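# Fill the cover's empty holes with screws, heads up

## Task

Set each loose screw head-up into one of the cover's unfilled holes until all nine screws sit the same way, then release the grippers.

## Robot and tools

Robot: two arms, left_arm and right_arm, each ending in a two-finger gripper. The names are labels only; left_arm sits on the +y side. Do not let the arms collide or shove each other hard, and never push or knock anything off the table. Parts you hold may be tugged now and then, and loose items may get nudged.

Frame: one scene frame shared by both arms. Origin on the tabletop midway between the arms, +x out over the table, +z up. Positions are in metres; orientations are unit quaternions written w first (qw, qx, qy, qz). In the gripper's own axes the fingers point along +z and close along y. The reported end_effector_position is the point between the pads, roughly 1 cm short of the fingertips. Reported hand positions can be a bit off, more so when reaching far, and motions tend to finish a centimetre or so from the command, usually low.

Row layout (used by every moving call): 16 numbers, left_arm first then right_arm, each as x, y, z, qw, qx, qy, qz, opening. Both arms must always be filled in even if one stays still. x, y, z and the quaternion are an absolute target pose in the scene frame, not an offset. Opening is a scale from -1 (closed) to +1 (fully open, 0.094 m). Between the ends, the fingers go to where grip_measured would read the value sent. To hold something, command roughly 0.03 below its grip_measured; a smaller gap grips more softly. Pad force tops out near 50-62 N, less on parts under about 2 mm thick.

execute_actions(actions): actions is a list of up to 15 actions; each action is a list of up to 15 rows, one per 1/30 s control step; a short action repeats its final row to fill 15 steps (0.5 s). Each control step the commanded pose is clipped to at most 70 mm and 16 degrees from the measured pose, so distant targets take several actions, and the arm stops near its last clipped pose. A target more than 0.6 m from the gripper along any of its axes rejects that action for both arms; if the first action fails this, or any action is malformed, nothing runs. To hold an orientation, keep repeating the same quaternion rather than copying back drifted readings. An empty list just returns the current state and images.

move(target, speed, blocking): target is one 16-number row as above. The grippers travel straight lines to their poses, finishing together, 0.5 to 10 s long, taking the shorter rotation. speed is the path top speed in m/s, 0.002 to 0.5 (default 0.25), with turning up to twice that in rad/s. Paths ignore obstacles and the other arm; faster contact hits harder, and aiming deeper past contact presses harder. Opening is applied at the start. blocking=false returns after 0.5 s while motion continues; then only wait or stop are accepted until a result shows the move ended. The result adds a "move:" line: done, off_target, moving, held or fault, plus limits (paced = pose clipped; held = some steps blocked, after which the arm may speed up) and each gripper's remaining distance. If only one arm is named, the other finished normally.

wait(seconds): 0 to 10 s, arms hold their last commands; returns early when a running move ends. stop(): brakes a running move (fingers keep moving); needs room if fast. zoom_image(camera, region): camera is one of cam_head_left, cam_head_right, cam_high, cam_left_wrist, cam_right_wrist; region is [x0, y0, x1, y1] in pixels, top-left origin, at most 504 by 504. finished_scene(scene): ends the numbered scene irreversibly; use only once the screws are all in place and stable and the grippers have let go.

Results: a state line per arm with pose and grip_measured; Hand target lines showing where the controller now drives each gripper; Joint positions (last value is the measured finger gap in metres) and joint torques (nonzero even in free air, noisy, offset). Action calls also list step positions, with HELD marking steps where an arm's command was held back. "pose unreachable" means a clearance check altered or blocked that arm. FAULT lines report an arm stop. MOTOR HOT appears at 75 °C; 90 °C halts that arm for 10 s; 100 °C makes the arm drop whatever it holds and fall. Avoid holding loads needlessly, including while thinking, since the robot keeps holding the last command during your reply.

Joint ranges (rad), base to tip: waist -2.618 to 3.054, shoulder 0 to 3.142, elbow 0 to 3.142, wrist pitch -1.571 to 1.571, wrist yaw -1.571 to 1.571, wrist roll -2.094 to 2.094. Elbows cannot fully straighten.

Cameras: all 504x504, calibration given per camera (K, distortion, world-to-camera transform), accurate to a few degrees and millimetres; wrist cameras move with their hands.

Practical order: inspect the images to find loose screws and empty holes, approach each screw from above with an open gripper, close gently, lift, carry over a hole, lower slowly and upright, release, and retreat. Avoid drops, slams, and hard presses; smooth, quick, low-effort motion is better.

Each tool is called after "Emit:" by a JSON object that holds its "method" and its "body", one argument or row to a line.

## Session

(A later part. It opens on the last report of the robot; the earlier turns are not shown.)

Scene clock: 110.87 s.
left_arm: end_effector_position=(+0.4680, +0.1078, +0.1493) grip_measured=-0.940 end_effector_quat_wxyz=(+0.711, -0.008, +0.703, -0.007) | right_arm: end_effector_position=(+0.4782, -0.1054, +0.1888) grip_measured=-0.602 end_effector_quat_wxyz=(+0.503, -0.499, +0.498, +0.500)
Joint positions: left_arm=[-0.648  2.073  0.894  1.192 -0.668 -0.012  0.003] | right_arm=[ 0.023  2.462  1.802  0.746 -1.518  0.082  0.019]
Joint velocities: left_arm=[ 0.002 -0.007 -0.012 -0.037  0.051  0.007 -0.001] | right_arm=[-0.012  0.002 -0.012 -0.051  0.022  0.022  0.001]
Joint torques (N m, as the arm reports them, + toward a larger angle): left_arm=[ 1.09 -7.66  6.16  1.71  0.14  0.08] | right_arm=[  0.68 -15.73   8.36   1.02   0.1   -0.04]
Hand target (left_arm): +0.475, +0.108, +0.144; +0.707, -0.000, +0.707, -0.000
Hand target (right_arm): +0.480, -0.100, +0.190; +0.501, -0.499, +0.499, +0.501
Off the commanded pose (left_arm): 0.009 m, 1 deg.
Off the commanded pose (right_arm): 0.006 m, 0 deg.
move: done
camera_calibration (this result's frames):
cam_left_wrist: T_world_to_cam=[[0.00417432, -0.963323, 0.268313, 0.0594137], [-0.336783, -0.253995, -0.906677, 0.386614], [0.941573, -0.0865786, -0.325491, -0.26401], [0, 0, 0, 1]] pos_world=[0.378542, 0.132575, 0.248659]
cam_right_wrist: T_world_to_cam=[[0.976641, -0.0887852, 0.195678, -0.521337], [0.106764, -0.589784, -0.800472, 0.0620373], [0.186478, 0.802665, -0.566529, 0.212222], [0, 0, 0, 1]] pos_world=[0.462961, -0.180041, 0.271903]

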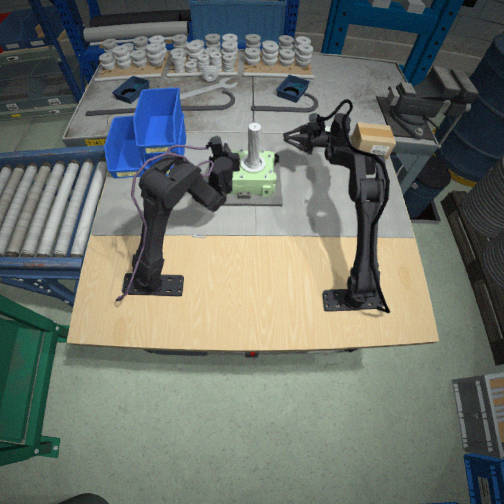

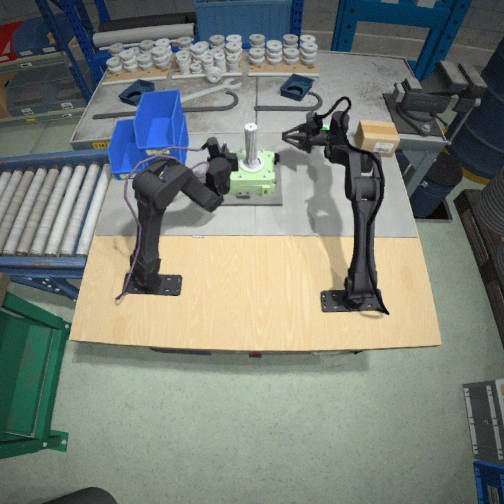

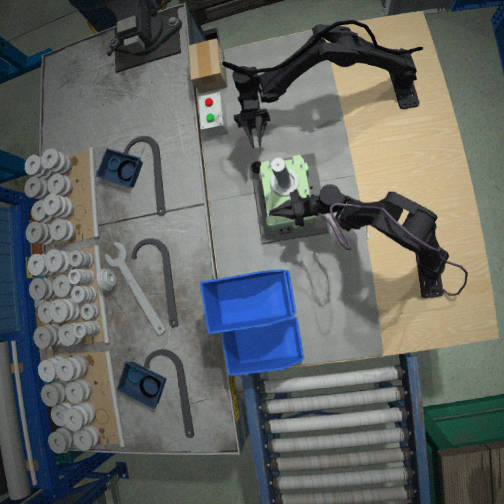

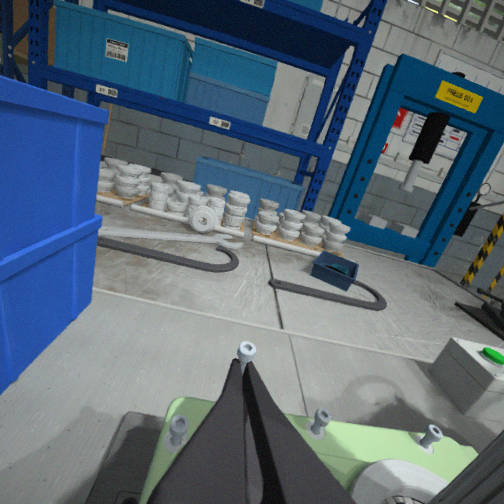

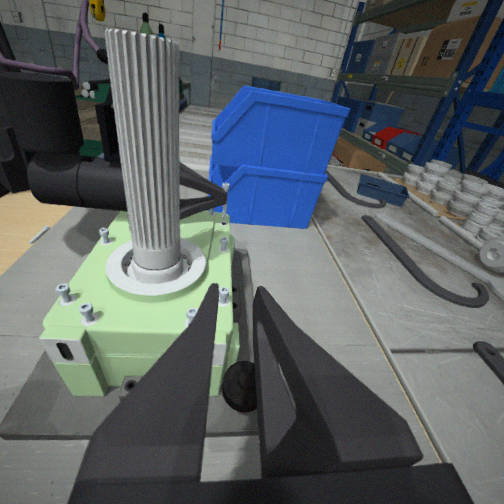

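Emit:
{"method": "move", "body": {
  "target": [0.40,0.14,0.175,0.653,0.271,0.653,-0.271,-1,0.3,-0.12,0.2,0.653,-0.271,0.653,0.271,-0.6]
}}

Emit:
{"method": "move", "body": {
  "target": [0.369,0.135,0.146,0.653,0.271,0.653,-0.271,-1,0.22,-0.04,0.17,0.653,-0.271,0.653,0.271,-0.6],
  "speed": 0.1
}}

Emit:
{"method": "zoom_image", "body": {
  "camera": "cam_right_wrist",
  "region": [160,130,280,250]
}}

Scene clock: 113.53 s.
left_arm: end_effector_position=(+0.4032, +0.1359, +0.1723) grip_measured=-0.940 end_effector_quat_wxyz=(+0.654, +0.267, +0.653, -0.274) | right_arm: end_effector_position=(+0.3054, -0.1186, +0.2020) grip_measured=-0.601 end_effector_quat_wxyz=(+0.657, -0.271, +0.649, +0.270)
Joint positions: left_arm=[-0.239  1.762  0.561  1.206  0.527 -0.012  0.003] | right_arm=[ 0.254  1.459  0.417  1.053 -0.504 -0.001  0.019]
Joint velocities: left_arm=[ 0.012 -0.012 -0.017  0.051 -0.007 -0.081 -0.001] | right_arm=[-0.012  0.002 -0.017 -0.022  0.037  0.066 -0.001]
Joint torques (N m, as the arm reports them, + toward a larger angle): left_arm=[ 0.9  -8.36  3.72  1.74  0.12  0.09] | right_arm=[ 0.7  -7.38  5.04  1.58  0.06  0.01]
Hand target (left_arm): +0.400, +0.139, +0.174; +0.654, +0.271, +0.653, -0.271
Hand target (right_arm): +0.300, -0.117, +0.201; +0.653, -0.271, +0.653, +0.271
Off the commanded pose (left_arm): 0.006 m, 1 deg.
Off the commanded pose (right_arm): 0.006 m, 1 deg.
move: done
camera_calibration (this result's frames):
cam_left_wrist: T_world_to_cam=[[-0.679043, -0.687505, 0.257365, 0.320527], [-0.414078, 0.0692225, -0.907605, 0.380188], [0.606168, -0.722873, -0.331686, 0.0296748], [0, 0, 0, 1]] pos_world=[0.357091, 0.215497, 0.272411]
cam_right_wrist: T_world_to_cam=[[0.628312, -0.752401, 0.19778, -0.329075], [-0.336339, -0.491957, -0.803028, 0.23068], [0.701498, 0.438031, -0.562164, 0.0611245], [0, 0, 0, 1]] pos_world=[0.24147, -0.160886, 0.284689]

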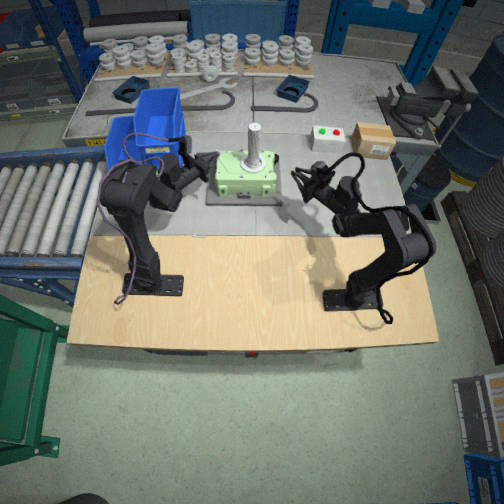

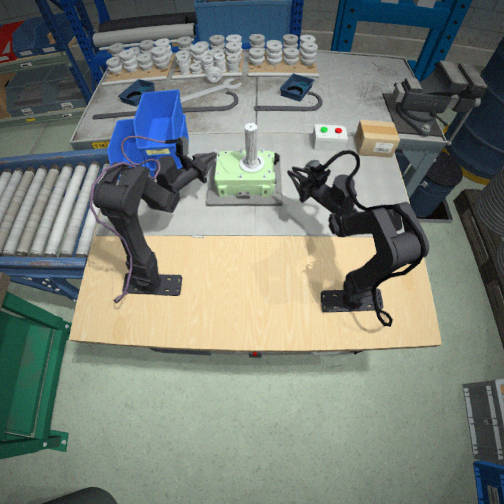

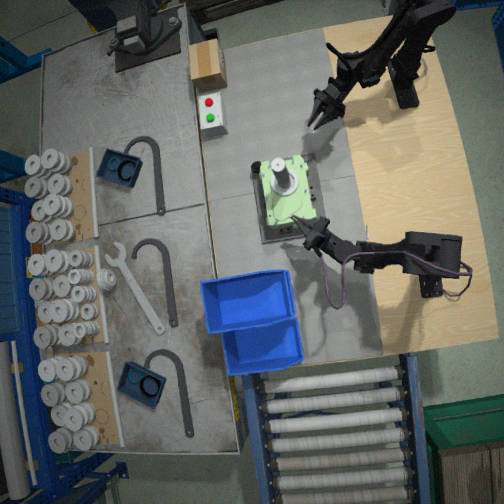

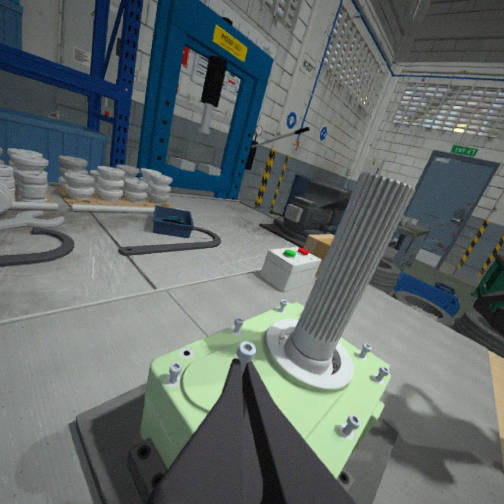

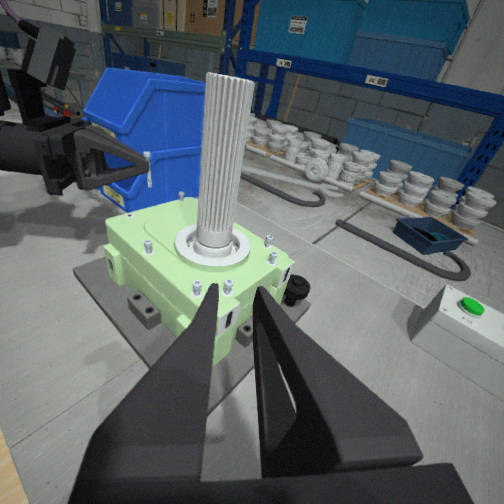

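Scene clock: 115.33 s.
left_arm: end_effector_position=(+0.3731, +0.1371, +0.1544) grip_measured=-0.940 end_effector_quat_wxyz=(+0.658, +0.268, +0.648, -0.274) | right_arm: end_effector_position=(+0.2235, -0.0391, +0.1832) grip_measured=-0.601 end_effector_quat_wxyz=(+0.665, -0.267, +0.641, +0.276)
Joint positions: left_arm=[-0.263  1.78   0.423  1.375  0.506 -0.012  0.003] | right_arm=[ 0.756  1.459  0.26   1.234 -0.004 -0.001  0.019]
Joint velocities: left_arm=[-0.007 -0.017  0.002  0.081 -0.007 -0.022 -0.   ] | right_arm=[ 0.012 -0.007 -0.007  0.007 -0.066  0.007  0.001]
Joint torques (N m, as the arm reports them, + toward a larger angle): left_arm=[-0.99 -5.24  2.53  2.03 -0.15  0.08] | right_arm=[ 0.59 -3.28  4.14  1.86  0.07  0.02]
Hand target (left_arm): +0.369, +0.135, +0.146; +0.653, +0.271, +0.653, -0.271
Hand target (right_arm): +0.221, -0.040, +0.170; +0.653, -0.271, +0.653, +0.272
Off the commanded pose (left_arm): 0.010 m, 1 deg.
Off the commanded pose (right_arm): 0.014 m, 2 deg.
move: off_target (right_arm)
camera_calibration (this result's frames):
cam_left_wrist: T_world_to_cam=[[-0.684563, -0.684227, 0.251409, 0.307966], [-0.402521, 0.0672742, -0.912935, 0.34814], [0.607742, -0.726159, -0.321469, 0.0411071], [0, 0, 0, 1]] pos_world=[0.325974, 0.217148, 0.253619]
cam_right_wrist: T_world_to_cam=[[0.62698, -0.755376, 0.190534, -0.21263], [-0.323521, -0.474956, -0.818383, 0.227763], [0.708682, 0.451468, -0.542168, 0.0684445], [0, 0, 0, 1]] pos_world=[0.158496, -0.0833385, 0.264019]

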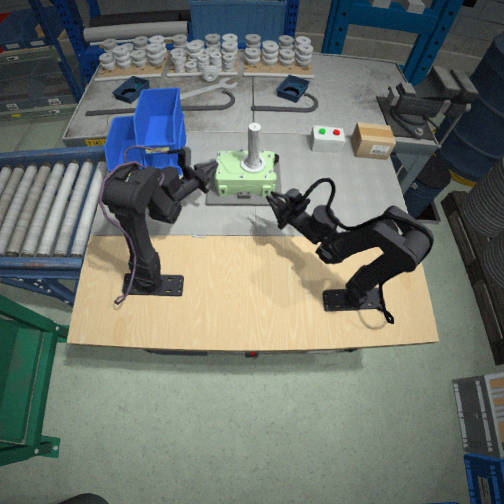

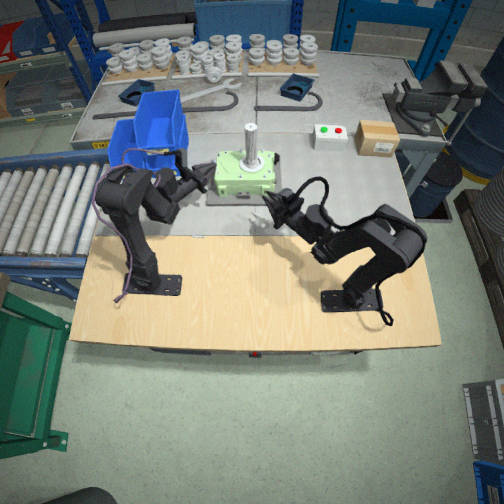

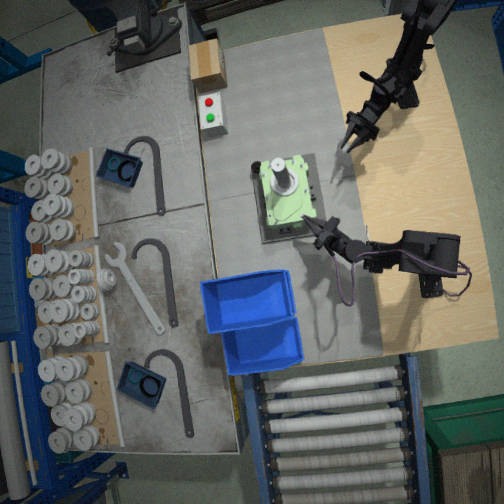

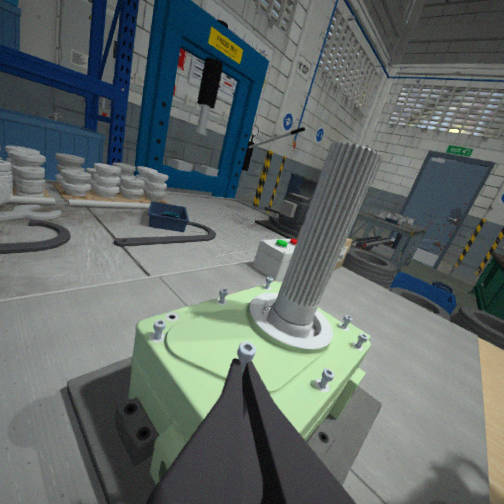

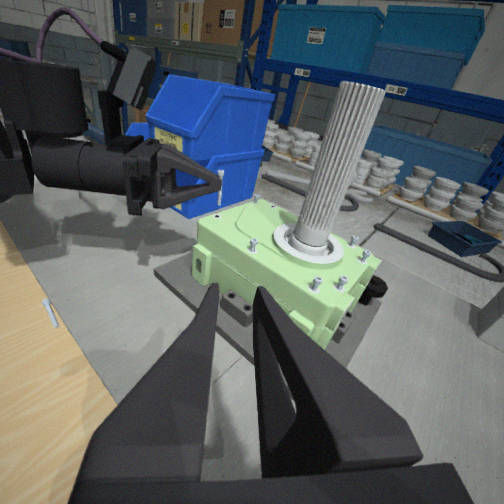

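Region (160, 130, 280, 250) of cam_right_wrist's 504x504 image, scaled by 4.200, with more detail than that image has.

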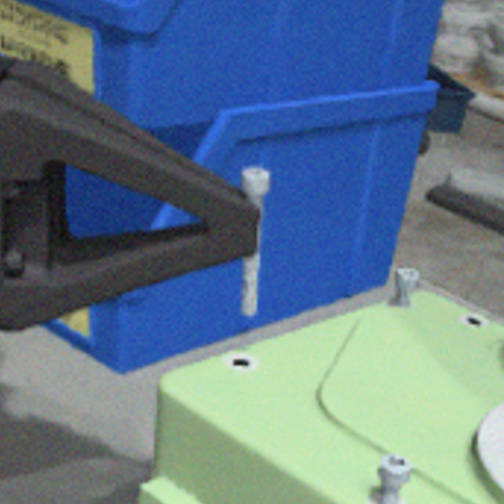

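Emit:
{"method": "move", "body": {
  "target": [0.365,0.1325,0.130,0.653,0.271,0.653,-0.271,-1,0.22,-0.04,0.17,0.653,-0.271,0.653,0.271,-0.6],
  "speed": 0.03
}}

Emit:
{"method": "zoom_image", "body": {
  "camera": "cam_right_wrist",
  "region": [180,170,260,250]
}}

Scene clock: 122.30 s.
left_arm: end_effector_position=(+0.3698, +0.1340, +0.1385) grip_measured=-0.940 end_effector_quat_wxyz=(+0.658, +0.268, +0.648, -0.275) | right_arm: end_effector_position=(+0.2239, -0.0395, +0.1839) grip_measured=-0.601 end_effector_quat_wxyz=(+0.666, -0.266, +0.641, +0.275)
Joint positions: left_arm=[-0.277  1.865  0.405  1.478  0.493 -0.012  0.003] | right_arm=[ 0.756  1.459  0.26   1.237 -0.001 -0.001  0.019]
Joint velocities: left_arm=[ 0.017  0.007  0.007  0.051 -0.022  0.007 -0.001] | right_arm=[ 0.002 -0.002  0.002 -0.051  0.007  0.022  0.001]
Joint torques (N m, as the arm reports them, + toward a larger angle): left_arm=[-0.99 -5.34  1.89  2.05 -0.15  0.08] | right_arm=[ 0.64 -3.52  3.9   1.84  0.06  0.  ]
Hand target (left_arm): +0.365, +0.133, +0.130; +0.653, +0.271, +0.653, -0.271
Hand target (right_arm): +0.220, -0.040, +0.170; +0.653, -0.271, +0.653, +0.271
Off the commanded pose (left_arm): 0.010 m, 1 deg.
Off the commanded pose (right_arm): 0.014 m, 2 deg.
move: off_target (right_arm)
camera_calibration (this result's frames):
cam_left_wrist: T_world_to_cam=[[-0.685238, -0.68341, 0.251793, 0.307679], [-0.402841, 0.0676208, -0.912769, 0.332565], [0.606769, -0.726896, -0.321642, 0.0362878], [0, 0, 0, 1]] pos_world=[0.322786, 0.21416, 0.237755]
cam_right_wrist: T_world_to_cam=[[0.624327, -0.757658, 0.190183, -0.212722], [-0.323481, -0.472361, -0.819899, 0.228607], [0.711038, 0.450365, -0.539996, 0.067754], [0, 0, 0, 1]] pos_world=[0.158583, -0.0836994, 0.264478]

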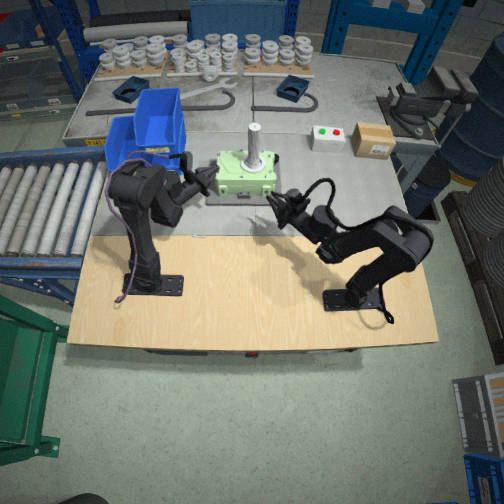

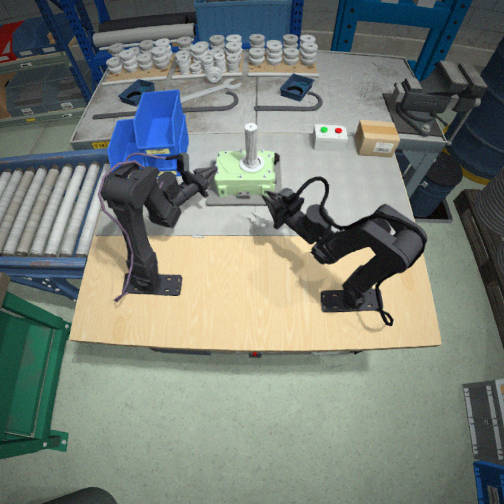

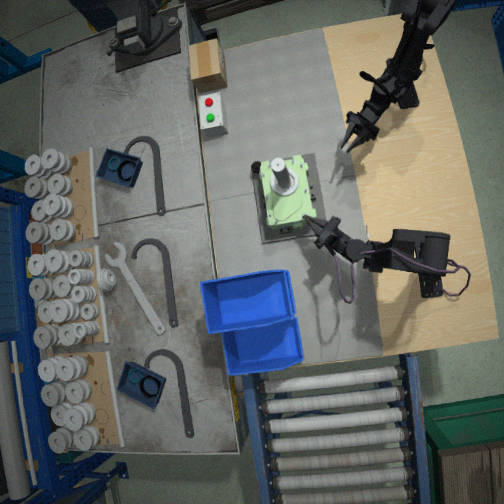

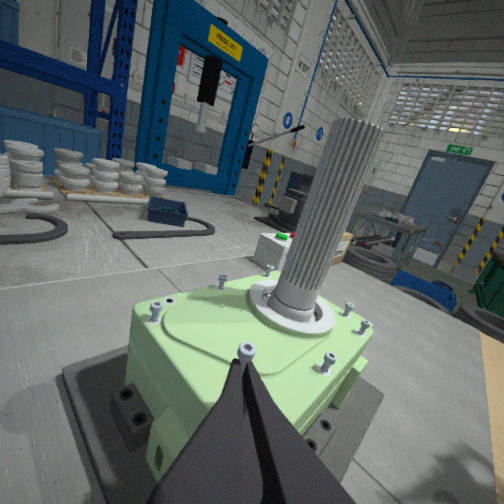

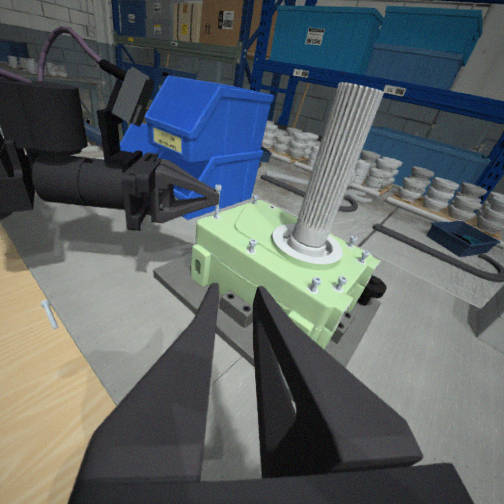

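Region (180, 170, 260, 250) of cam_right_wrist's 504x504 image, scaled by 6.300, with more detail than that image has.

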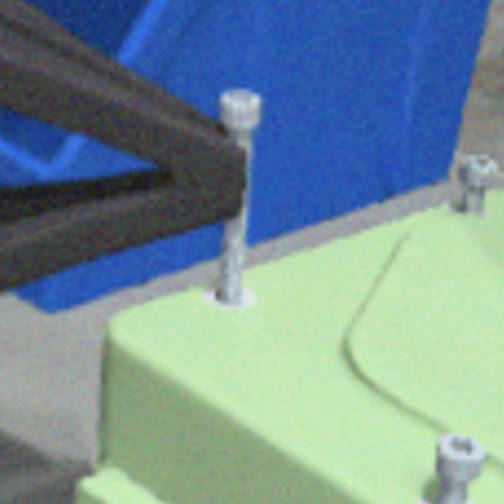

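Emit:
{"method": "execute_actions", "body": {
  "actions": [
    [[0.369,0.134,0.124,0.645,0.274,0.661,-0.267,-1,0.22,-0.04,0.17,0.653,-0.271,0.653,0.271,-0.6]]
  ]
}}

Emit:
{"method": "zoom_image", "body": {
  "camera": "cam_right_wrist",
  "region": [180,170,260,250]
}}

Scene clock: 122.90 s.
left_arm: end_effector_position=(+0.3698, +0.1341, +0.1385) grip_measured=-0.940 end_effector_quat_wxyz=(+0.659, +0.272, +0.646, -0.271) | right_arm: end_effector_position=(+0.2239, -0.0396, +0.1839) grip_measured=-0.601 end_effector_quat_wxyz=(+0.666, -0.265, +0.641, +0.275)
Joint positions: left_arm=[-0.277  1.865  0.405  1.478  0.493  0.001  0.003] | right_arm=[ 0.756  1.459  0.26   1.237 -0.    -0.001  0.019]
Joint velocities: left_arm=[ 0.007  0.022 -0.017 -0.022  0.007  0.007 -0.001] | right_arm=[-0.002 -0.007 -0.002 -0.007 -0.007 -0.037 -0.001]
Joint torques (N m, as the arm reports them, + toward a larger angle): left_arm=[-0.19 -4.91  2.84  1.73 -0.06  0.07] | right_arm=[ 0.63 -3.54  3.92  1.83  0.06  0.01]
Hand target (left_arm): +0.369, +0.134, +0.124; +0.645, +0.274, +0.661, -0.267
Hand target (right_arm): +0.220, -0.040, +0.170; +0.653, -0.271, +0.653, +0.271
Off the commanded pose (left_arm): 0.015 m, 2 deg.
Off the commanded pose (right_arm): 0.014 m, 2 deg.
Step readings (end_effector_position):
0: left_arm (+0.3698, +0.1341, +0.1389) | right_arm (+0.2239, -0.0395, +0.1839)
1: left_arm (+0.3698, +0.1341, +0.1389) | right_arm (+0.2239, -0.0395, +0.1839)
2: left_arm (+0.3698, +0.1341, +0.1388) | right_arm (+0.2239, -0.0395, +0.1839)
4: left_arm (+0.3698, +0.1341, +0.1385) | right_arm (+0.2239, -0.0395, +0.1839)
8: left_arm (+0.3698, +0.1341, +0.1385) | right_arm (+0.2239, -0.0396, +0.1839)
15: end_effector_position above
camera_calibration (this result's frames):
cam_left_wrist: T_world_to_cam=[[-0.68697, -0.68592, 0.239968, 0.31036], [-0.394972, 0.0752534, -0.915606, 0.329042], [0.609974, -0.723775, -0.322616, 0.0348249], [0, 0, 0, 1]] pos_world=[0.321928, 0.213326, 0.238031]
cam_right_wrist: T_world_to_cam=[[0.62404, -0.757898, 0.190168, -0.212731], [-0.323669, -0.47223, -0.819901, 0.228648], [0.711204, 0.4501, -0.539999, 0.0676943], [0, 0, 0, 1]] pos_world=[0.158615, -0.0837235, 0.264478]

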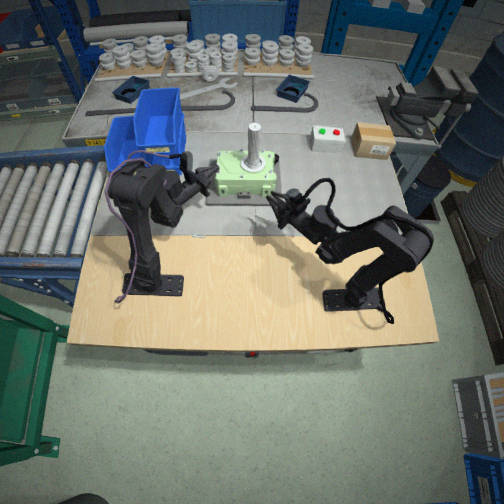

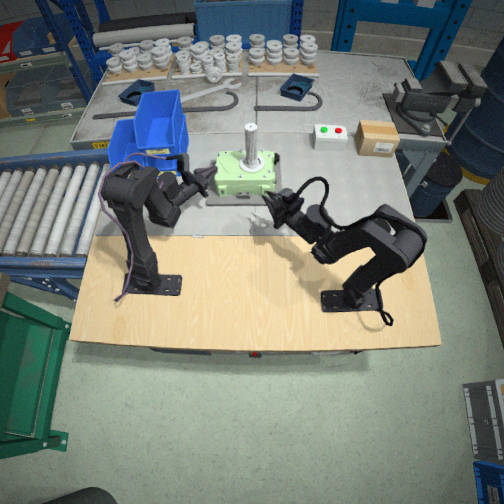

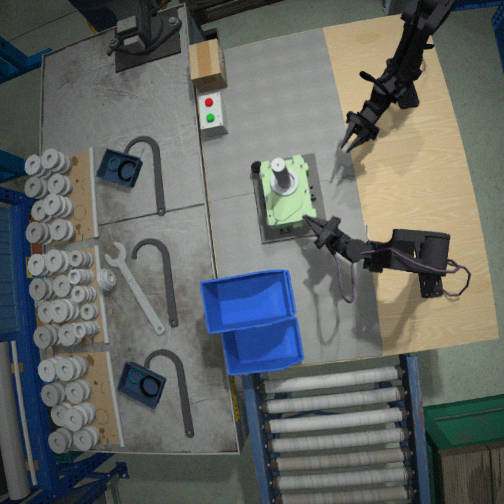

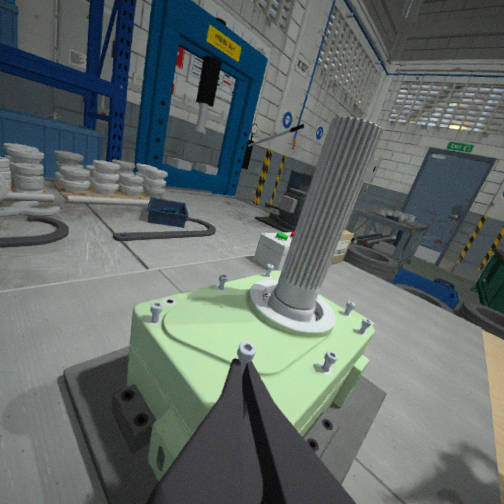

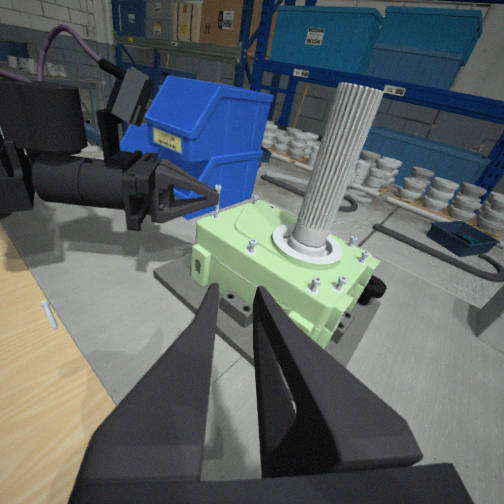

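Region (180, 170, 260, 250) of cam_right_wrist's 504x504 image, scaled by 6.300, with more detail than that image has.

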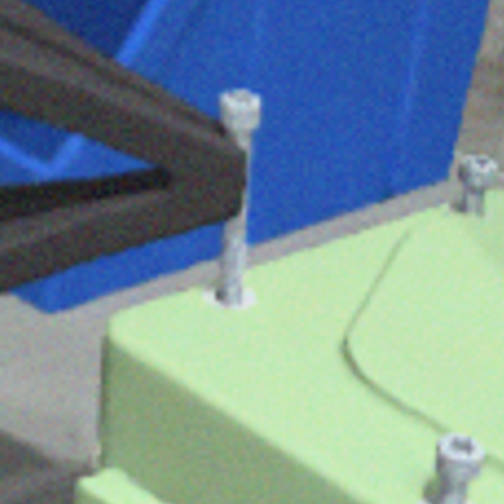

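Emit:
{"method": "execute_actions", "body": {
  "actions": [
    [[0.369,0.134,0.128,0.65,0.258,0.657,-0.285,-1,0.22,-0.04,0.17,0.653,-0.271,0.653,0.271,-0.6]],
    [[0.369,0.134,0.126,0.647,0.248,0.662,-0.293,-1,0.22,-0.04,0.17,0.653,-0.271,0.653,0.271,-0.6]]
  ]
}}

Emit:
{"method": "zoom_image", "body": {
  "camera": "cam_right_wrist",
  "region": [180,170,260,250]
}}

Scene clock: 124.07 s.
left_arm: end_effector_position=(+0.3704, +0.1343, +0.1382) grip_measured=-0.940 end_effector_quat_wxyz=(+0.660, +0.253, +0.646, -0.288) | right_arm: end_effector_position=(+0.2239, -0.0396, +0.1839) grip_measured=-0.601 end_effector_quat_wxyz=(+0.666, -0.265, +0.641, +0.275)
Joint positions: left_arm=[-0.277  1.9    0.405  1.537  0.49  -0.057  0.003] | right_arm=[ 0.756  1.459  0.26   1.237 -0.    -0.001  0.019]
Joint velocities: left_arm=[ 0.002  0.007 -0.032 -0.066 -0.037 -0.022  0.   ] | right_arm=[-0.012  0.012 -0.012  0.081  0.022 -0.037  0.   ]
Joint torques (N m, as the arm reports them, + toward a larger angle): left_arm=[-0.33 -5.13  2.52  1.82 -0.09 -0.09] | right_arm=[ 0.61 -3.52  3.9   1.83  0.06  0.  ]
Hand target (left_arm): +0.369, +0.134, +0.126; +0.646, +0.248, +0.661, -0.292
Hand target (right_arm): +0.220, -0.040, +0.170; +0.653, -0.271, +0.653, +0.271
Off the commanded pose (left_arm): 0.012 m, 2 deg.
Off the commanded pose (right_arm): 0.014 m, 2 deg.
Step readings (end_effector_position; steps 1 to 15: 1st action; 16 to 30: 2nd action):
0: left_arm (+0.3698, +0.1341, +0.1385) | right_arm (+0.2239, -0.0396, +0.1839)
1: left_arm (+0.3699, +0.1340, +0.1382) | right_arm (+0.2239, -0.0396, +0.1839)
2: left_arm (+0.3699, +0.1340, +0.1379) | right_arm (+0.2239, -0.0396, +0.1839)
4: left_arm (+0.3700, +0.1340, +0.1381) | right_arm (+0.2239, -0.0396, +0.1839)
8: left_arm (+0.3700, +0.1340, +0.1383) | right_arm (+0.2239, -0.0396, +0.1839)
15: left_arm (+0.3700, +0.1340, +0.1382) | right_arm (+0.2239, -0.0396, +0.1839)
16: left_arm (+0.3701, +0.1340, +0.1381) | right_arm (+0.2239, -0.0396, +0.1839)
17: left_arm (+0.3701, +0.1340, +0.1380) | right_arm (+0.2239, -0.0396, +0.1839)
19: left_arm (+0.3702, +0.1341, +0.1381) | right_arm (+0.2239, -0.0396, +0.1839)
23: left_arm (+0.3703, +0.1342, +0.1380) | right_arm (+0.2239, -0.0396, +0.1839)
30: end_effector_position above
camera_calibration (this result's frames):
cam_left_wrist: T_world_to_cam=[[-0.681354, -0.674122, 0.28516, 0.301134], [-0.411876, 0.0310551, -0.910711, 0.340465], [0.605074, -0.737967, -0.298814, 0.0349454], [0, 0, 0, 1]] pos_world=[0.324264, 0.218217, 0.234636]
cam_right_wrist: T_world_to_cam=[[0.62404, -0.757898, 0.190168, -0.212731], [-0.323669, -0.47223, -0.819901, 0.228648], [0.711204, 0.4501, -0.539999, 0.0676943], [0, 0, 0, 1]] pos_world=[0.158615, -0.0837235, 0.264478]

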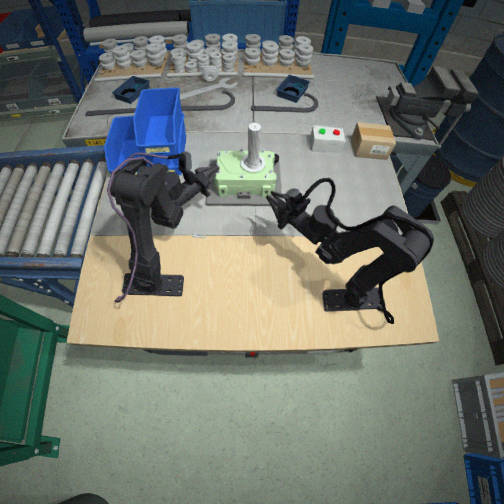

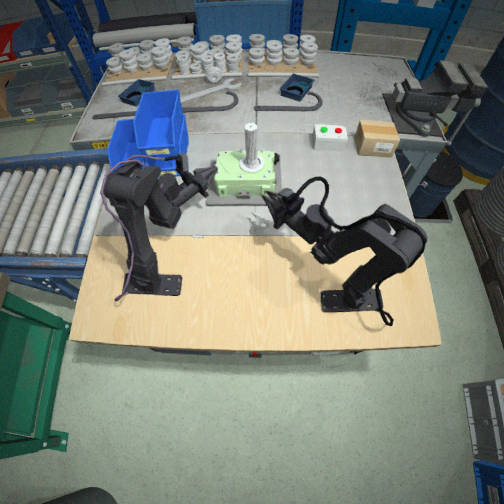

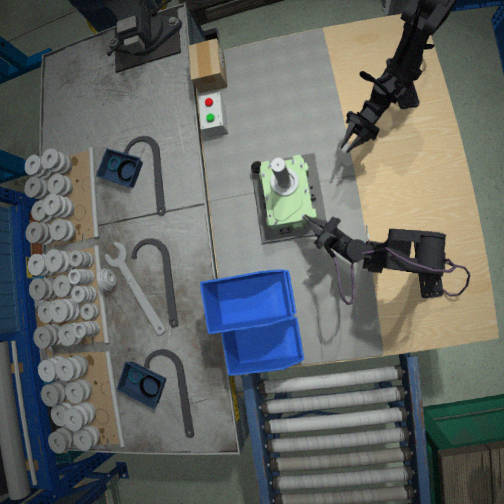

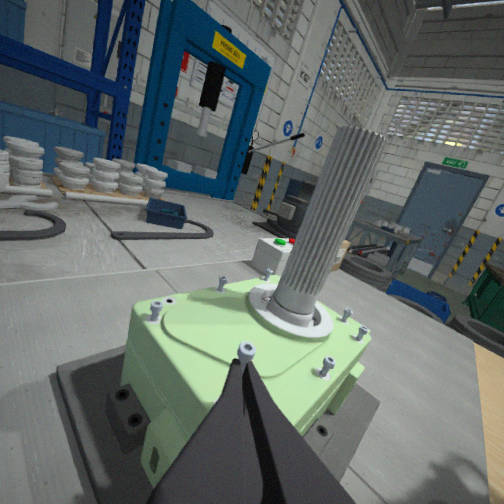

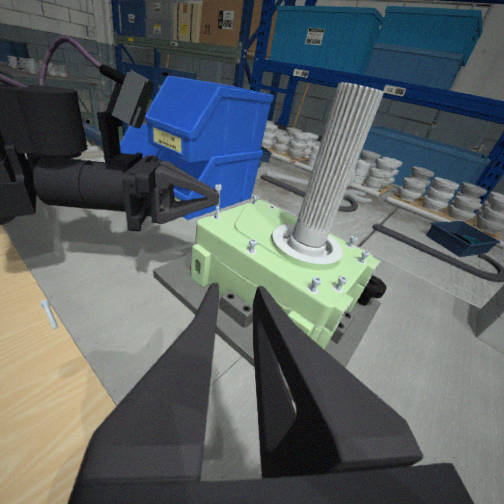

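Region (180, 170, 260, 250) of cam_right_wrist's 504x504 image, scaled by 6.300, with more detail than that image has.

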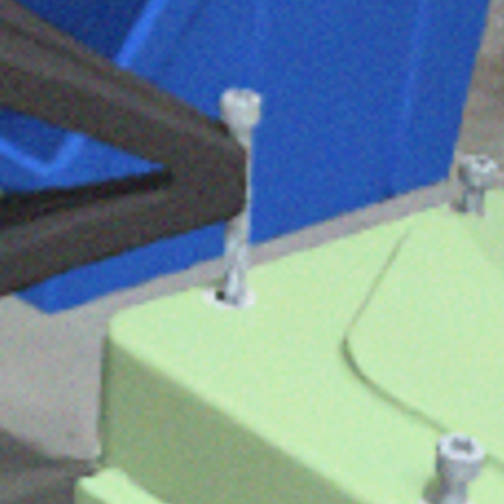

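Emit:
{"method": "execute_actions", "body": {
  "actions": [
    [[0.369,0.144,0.132,0.653,0.271,0.653,-0.271,-1,0.22,-0.04,0.17,0.653,-0.271,0.653,0.271,-0.6],[0.369,0.144,0.132,0.653,0.271,0.653,-0.271,-1,0.22,-0.04,0.17,0.653,-0.271,0.653,0.271,-0.6],[0.369,0.144,0.132,0.653,0.271,0.653,-0.271,-1,0.22,-0.04,0.17,0.653,-0.271,0.653,0.271,-0.6],[0.369,0.136,0.128,0.653,0.271,0.653,-0.271,-1,0.22,-0.04,0.17,0.653,-0.271,0.653,0.271,-0.6]]
  ]
}}

Emit:
{"method": "zoom_image", "body": {
  "camera": "cam_right_wrist",
  "region": [160,150,280,270]
}}

Scene clock: 124.97 s.
left_arm: end_effector_position=(+0.3707, +0.1370, +0.1373) grip_measured=-0.940 end_effector_quat_wxyz=(+0.664, +0.268, +0.641, -0.276) | right_arm: end_effector_position=(+0.2239, -0.0396, +0.1839) grip_measured=-0.601 end_effector_quat_wxyz=(+0.666, -0.265, +0.641, +0.275)
Joint positions: left_arm=[-0.263  1.9    0.405  1.533  0.51  -0.017  0.003] | right_arm=[ 0.756  1.459  0.26   1.237 -0.    -0.001  0.019]
Joint velocities: left_arm=[ 0.007 -0.002 -0.007 -0.007  0.066  0.007 -0.   ] | right_arm=[-0.002  0.007  0.007  0.022 -0.081  0.007 -0.   ]
Joint torques (N m, as the arm reports them, + toward a larger angle): left_arm=[-0.69 -6.48  2.46  1.62 -0.16  0.11] | right_arm=[ 0.66 -3.51  3.89  1.83  0.06  0.  ]
Hand target (left_arm): +0.369, +0.136, +0.128; +0.653, +0.271, +0.653, -0.271
Hand target (right_arm): +0.220, -0.040, +0.170; +0.653, -0.271, +0.653, +0.271
Off the commanded pose (left_arm): 0.010 m, 2 deg.
Off the commanded pose (right_arm): 0.014 m, 2 deg.
Step readings (end_effector_position):
0: left_arm (+0.3704, +0.1343, +0.1382) | right_arm (+0.2239, -0.0396, +0.1839)
1: left_arm (+0.3705, +0.1349, +0.1381) | right_arm (+0.2239, -0.0396, +0.1839)
2: left_arm (+0.3709, +0.1363, +0.1379) | right_arm (+0.2239, -0.0396, +0.1839)
4: left_arm (+0.3710, +0.1376, +0.1374) | right_arm (+0.2239, -0.0396, +0.1839)
8: left_arm (+0.3709, +0.1373, +0.1373) | right_arm (+0.2239, -0.0396, +0.1839)
15: end_effector_position above
camera_calibration (this result's frames):
cam_left_wrist: T_world_to_cam=[[-0.691066, -0.679228, 0.247138, 0.312939], [-0.388253, 0.0604344, -0.919569, 0.328172], [0.609661, -0.731435, -0.305477, 0.0348244], [0, 0, 0, 1]] pos_world=[0.322444, 0.218196, 0.235076]
cam_right_wrist: T_world_to_cam=[[0.62404, -0.757898, 0.190168, -0.212731], [-0.323669, -0.47223, -0.819901, 0.228648], [0.711204, 0.4501, -0.539999, 0.0676943], [0, 0, 0, 1]] pos_world=[0.158615, -0.0837235, 0.264478]

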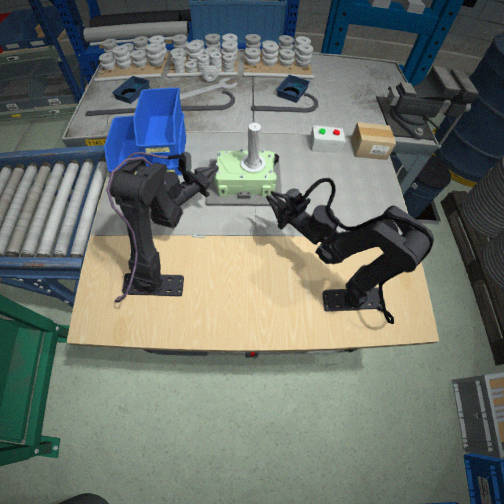

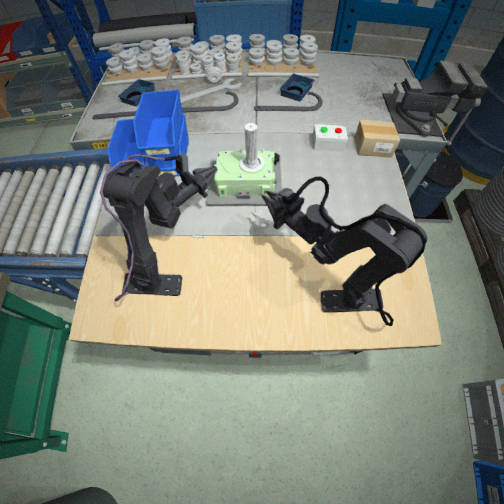

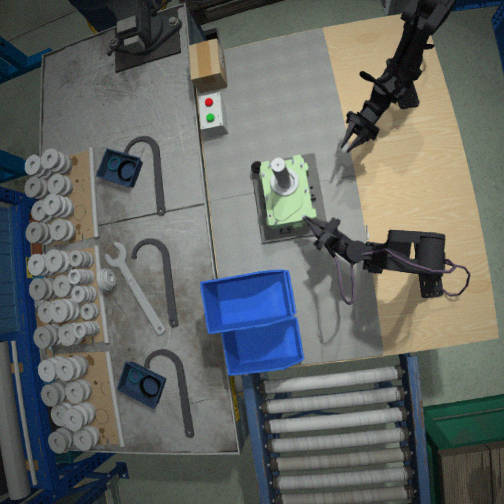

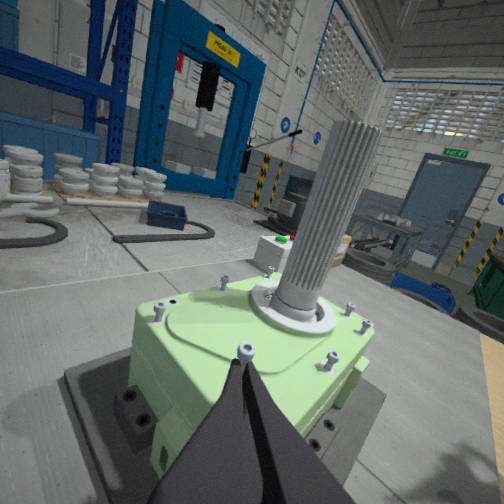

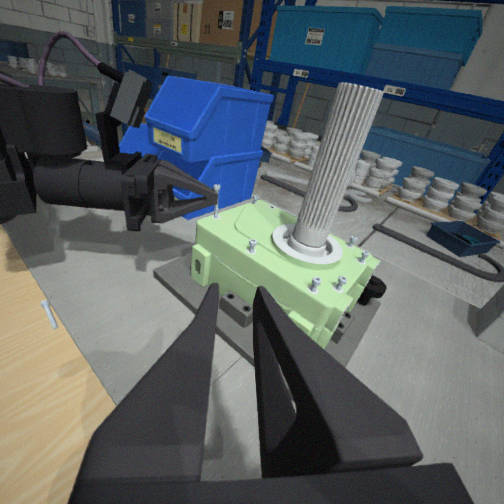

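Region (160, 150, 280, 270) of cam_right_wrist's 504x504 image, scaled by 4.200, with more detail than that image has.

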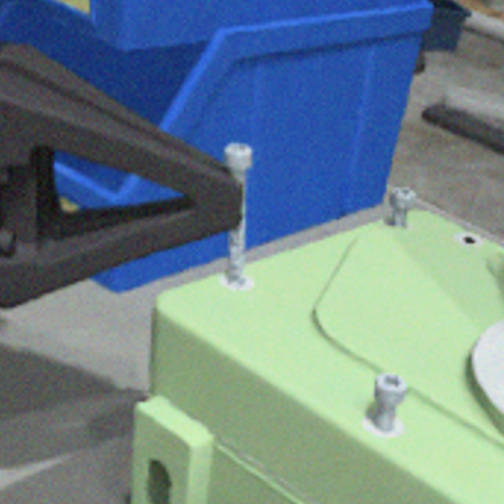

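Looks centred; press more.

Emit:
{"method": "execute_actions", "body": {
  "actions": [
    [[0.369,0.137,0.118,0.648,0.273,0.658,-0.269,-1,0.22,-0.04,0.17,0.653,-0.271,0.653,0.271,-0.6]],
    [[0.369,0.137,0.118,0.648,0.273,0.658,-0.269,-1,0.22,-0.04,0.17,0.653,-0.271,0.653,0.271,-0.6]]
  ]
}}

Emit:
{"method": "zoom_image", "body": {
  "camera": "cam_right_wrist",
  "region": [160,150,280,270]
}}

Scene clock: 126.07 s.
left_arm: end_effector_position=(+0.3708, +0.1368, +0.1327) grip_measured=-0.940 end_effector_quat_wxyz=(+0.661, +0.272, +0.643, -0.274) | right_arm: end_effector_position=(+0.2239, -0.0396, +0.1839) grip_measured=-0.601 end_effector_quat_wxyz=(+0.666, -0.265, +0.641, +0.275)
Joint positions: left_arm=[-0.263  1.915  0.405  1.539  0.511 -0.007  0.003] | right_arm=[ 0.756  1.459  0.26   1.237 -0.    -0.001  0.019]
Joint velocities: left_arm=[-0.012 -0.032 -0.007 -0.007  0.037  0.081  0.001] | right_arm=[ 0.012 -0.007  0.002 -0.007 -0.066  0.007  0.   ]
Joint torques (N m, as the arm reports them, + toward a larger angle): left_arm=[-0.36 -5.11  2.21  1.76 -0.12  0.11] | right_arm=[ 0.62 -3.53  3.89  1.82  0.07  0.01]
Hand target (left_arm): +0.369, +0.137, +0.118; +0.648, +0.273, +0.658, -0.269
Hand target (right_arm): +0.220, -0.040, +0.170; +0.653, -0.271, +0.653, +0.271
Off the commanded pose (left_arm): 0.015 m, 2 deg.
Off the commanded pose (right_arm): 0.014 m, 2 deg.
Step readings (end_effector_position; steps 1 to 15: 1st action; 16 to 30: 2nd action):
0: left_arm (+0.3707, +0.1370, +0.1373) | right_arm (+0.2239, -0.0396, +0.1839)
1: left_arm (+0.3708, +0.1370, +0.1367) | right_arm (+0.2239, -0.0396, +0.1839)
2: left_arm (+0.3708, +0.1370, +0.1356) | right_arm (+0.2239, -0.0396, +0.1839)
4: left_arm (+0.3709, +0.1369, +0.1331) | right_arm (+0.2239, -0.0396, +0.1839)
8: left_arm (+0.3708, +0.1369, +0.1327) | right_arm (+0.2239, -0.0396, +0.1839)
15: left_arm (+0.3708, +0.1369, +0.1327) | right_arm (+0.2239, -0.0396, +0.1839)
16: left_arm (+0.3708, +0.1368, +0.1327) | right_arm (+0.2239, -0.0396, +0.1839)
17: left_arm (+0.3708, +0.1368, +0.1327) | right_arm (+0.2239, -0.0396, +0.1839)
19: left_arm (+0.3708, +0.1368, +0.1327) | right_arm (+0.2239, -0.0396, +0.1839)
23: left_arm (+0.3708, +0.1368, +0.1327) | right_arm (+0.2239, -0.0396, +0.1839)
30: end_effector_position above
camera_calibration (this result's frames):
cam_left_wrist: T_world_to_cam=[[-0.691134, -0.680998, 0.242025, 0.314935], [-0.390125, 0.0696324, -0.918125, 0.323166], [0.608389, -0.728967, -0.3138, 0.0344622], [0, 0, 0, 1]] pos_world=[0.322771, 0.217089, 0.231299]
cam_right_wrist: T_world_to_cam=[[0.62404, -0.757898, 0.190168, -0.212731], [-0.323669, -0.47223, -0.819901, 0.228648], [0.711204, 0.4501, -0.539999, 0.0676943], [0, 0, 0, 1]] pos_world=[0.158615, -0.0837235, 0.264478]

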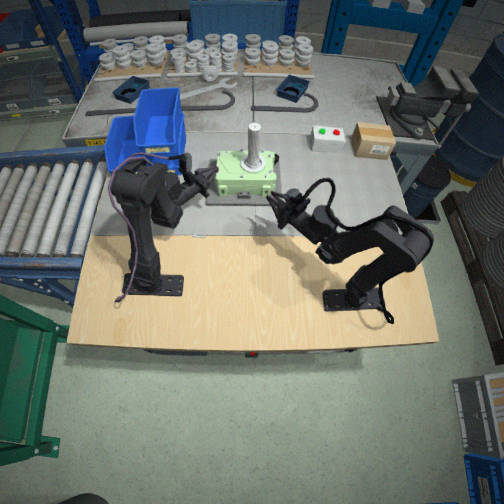

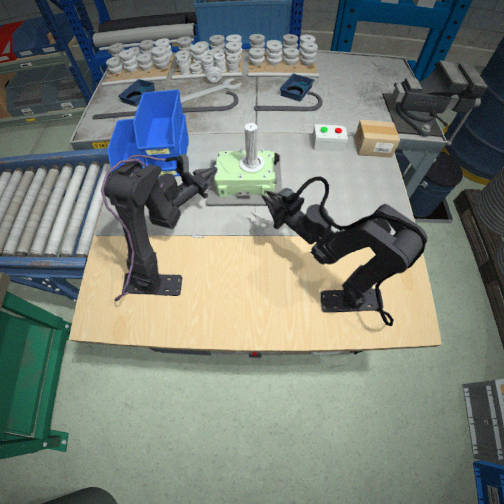

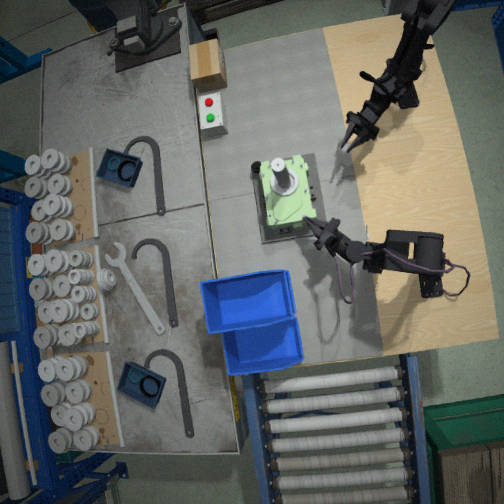

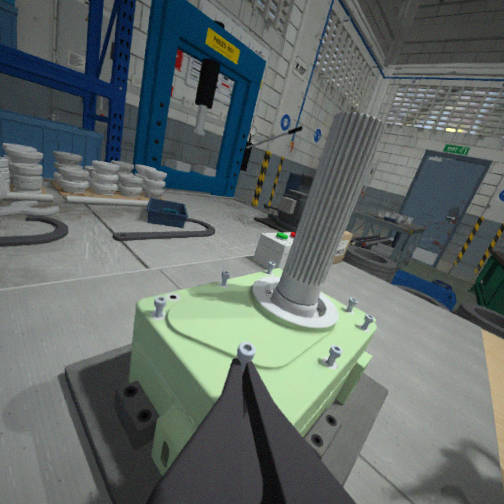

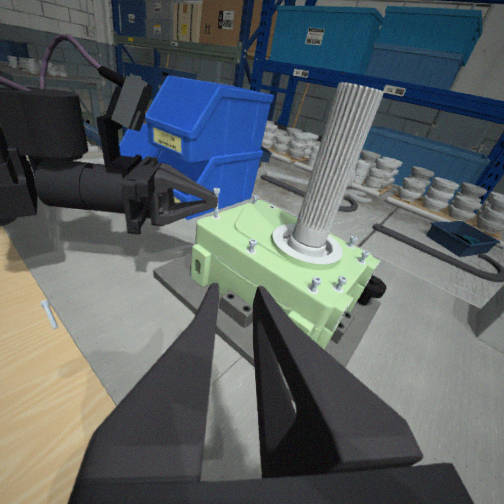

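Region (160, 150, 280, 270) of cam_right_wrist's 504x504 image, scaled by 4.200, with more detail than that image has.

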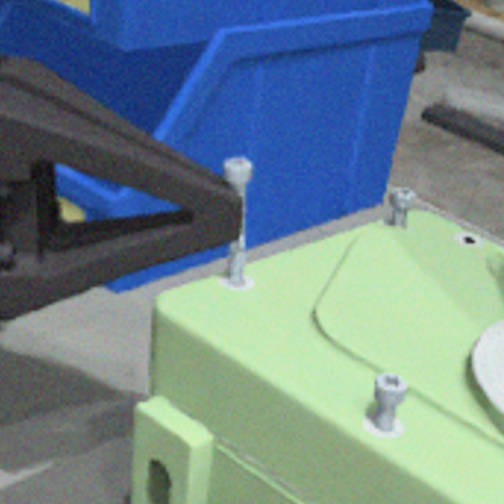

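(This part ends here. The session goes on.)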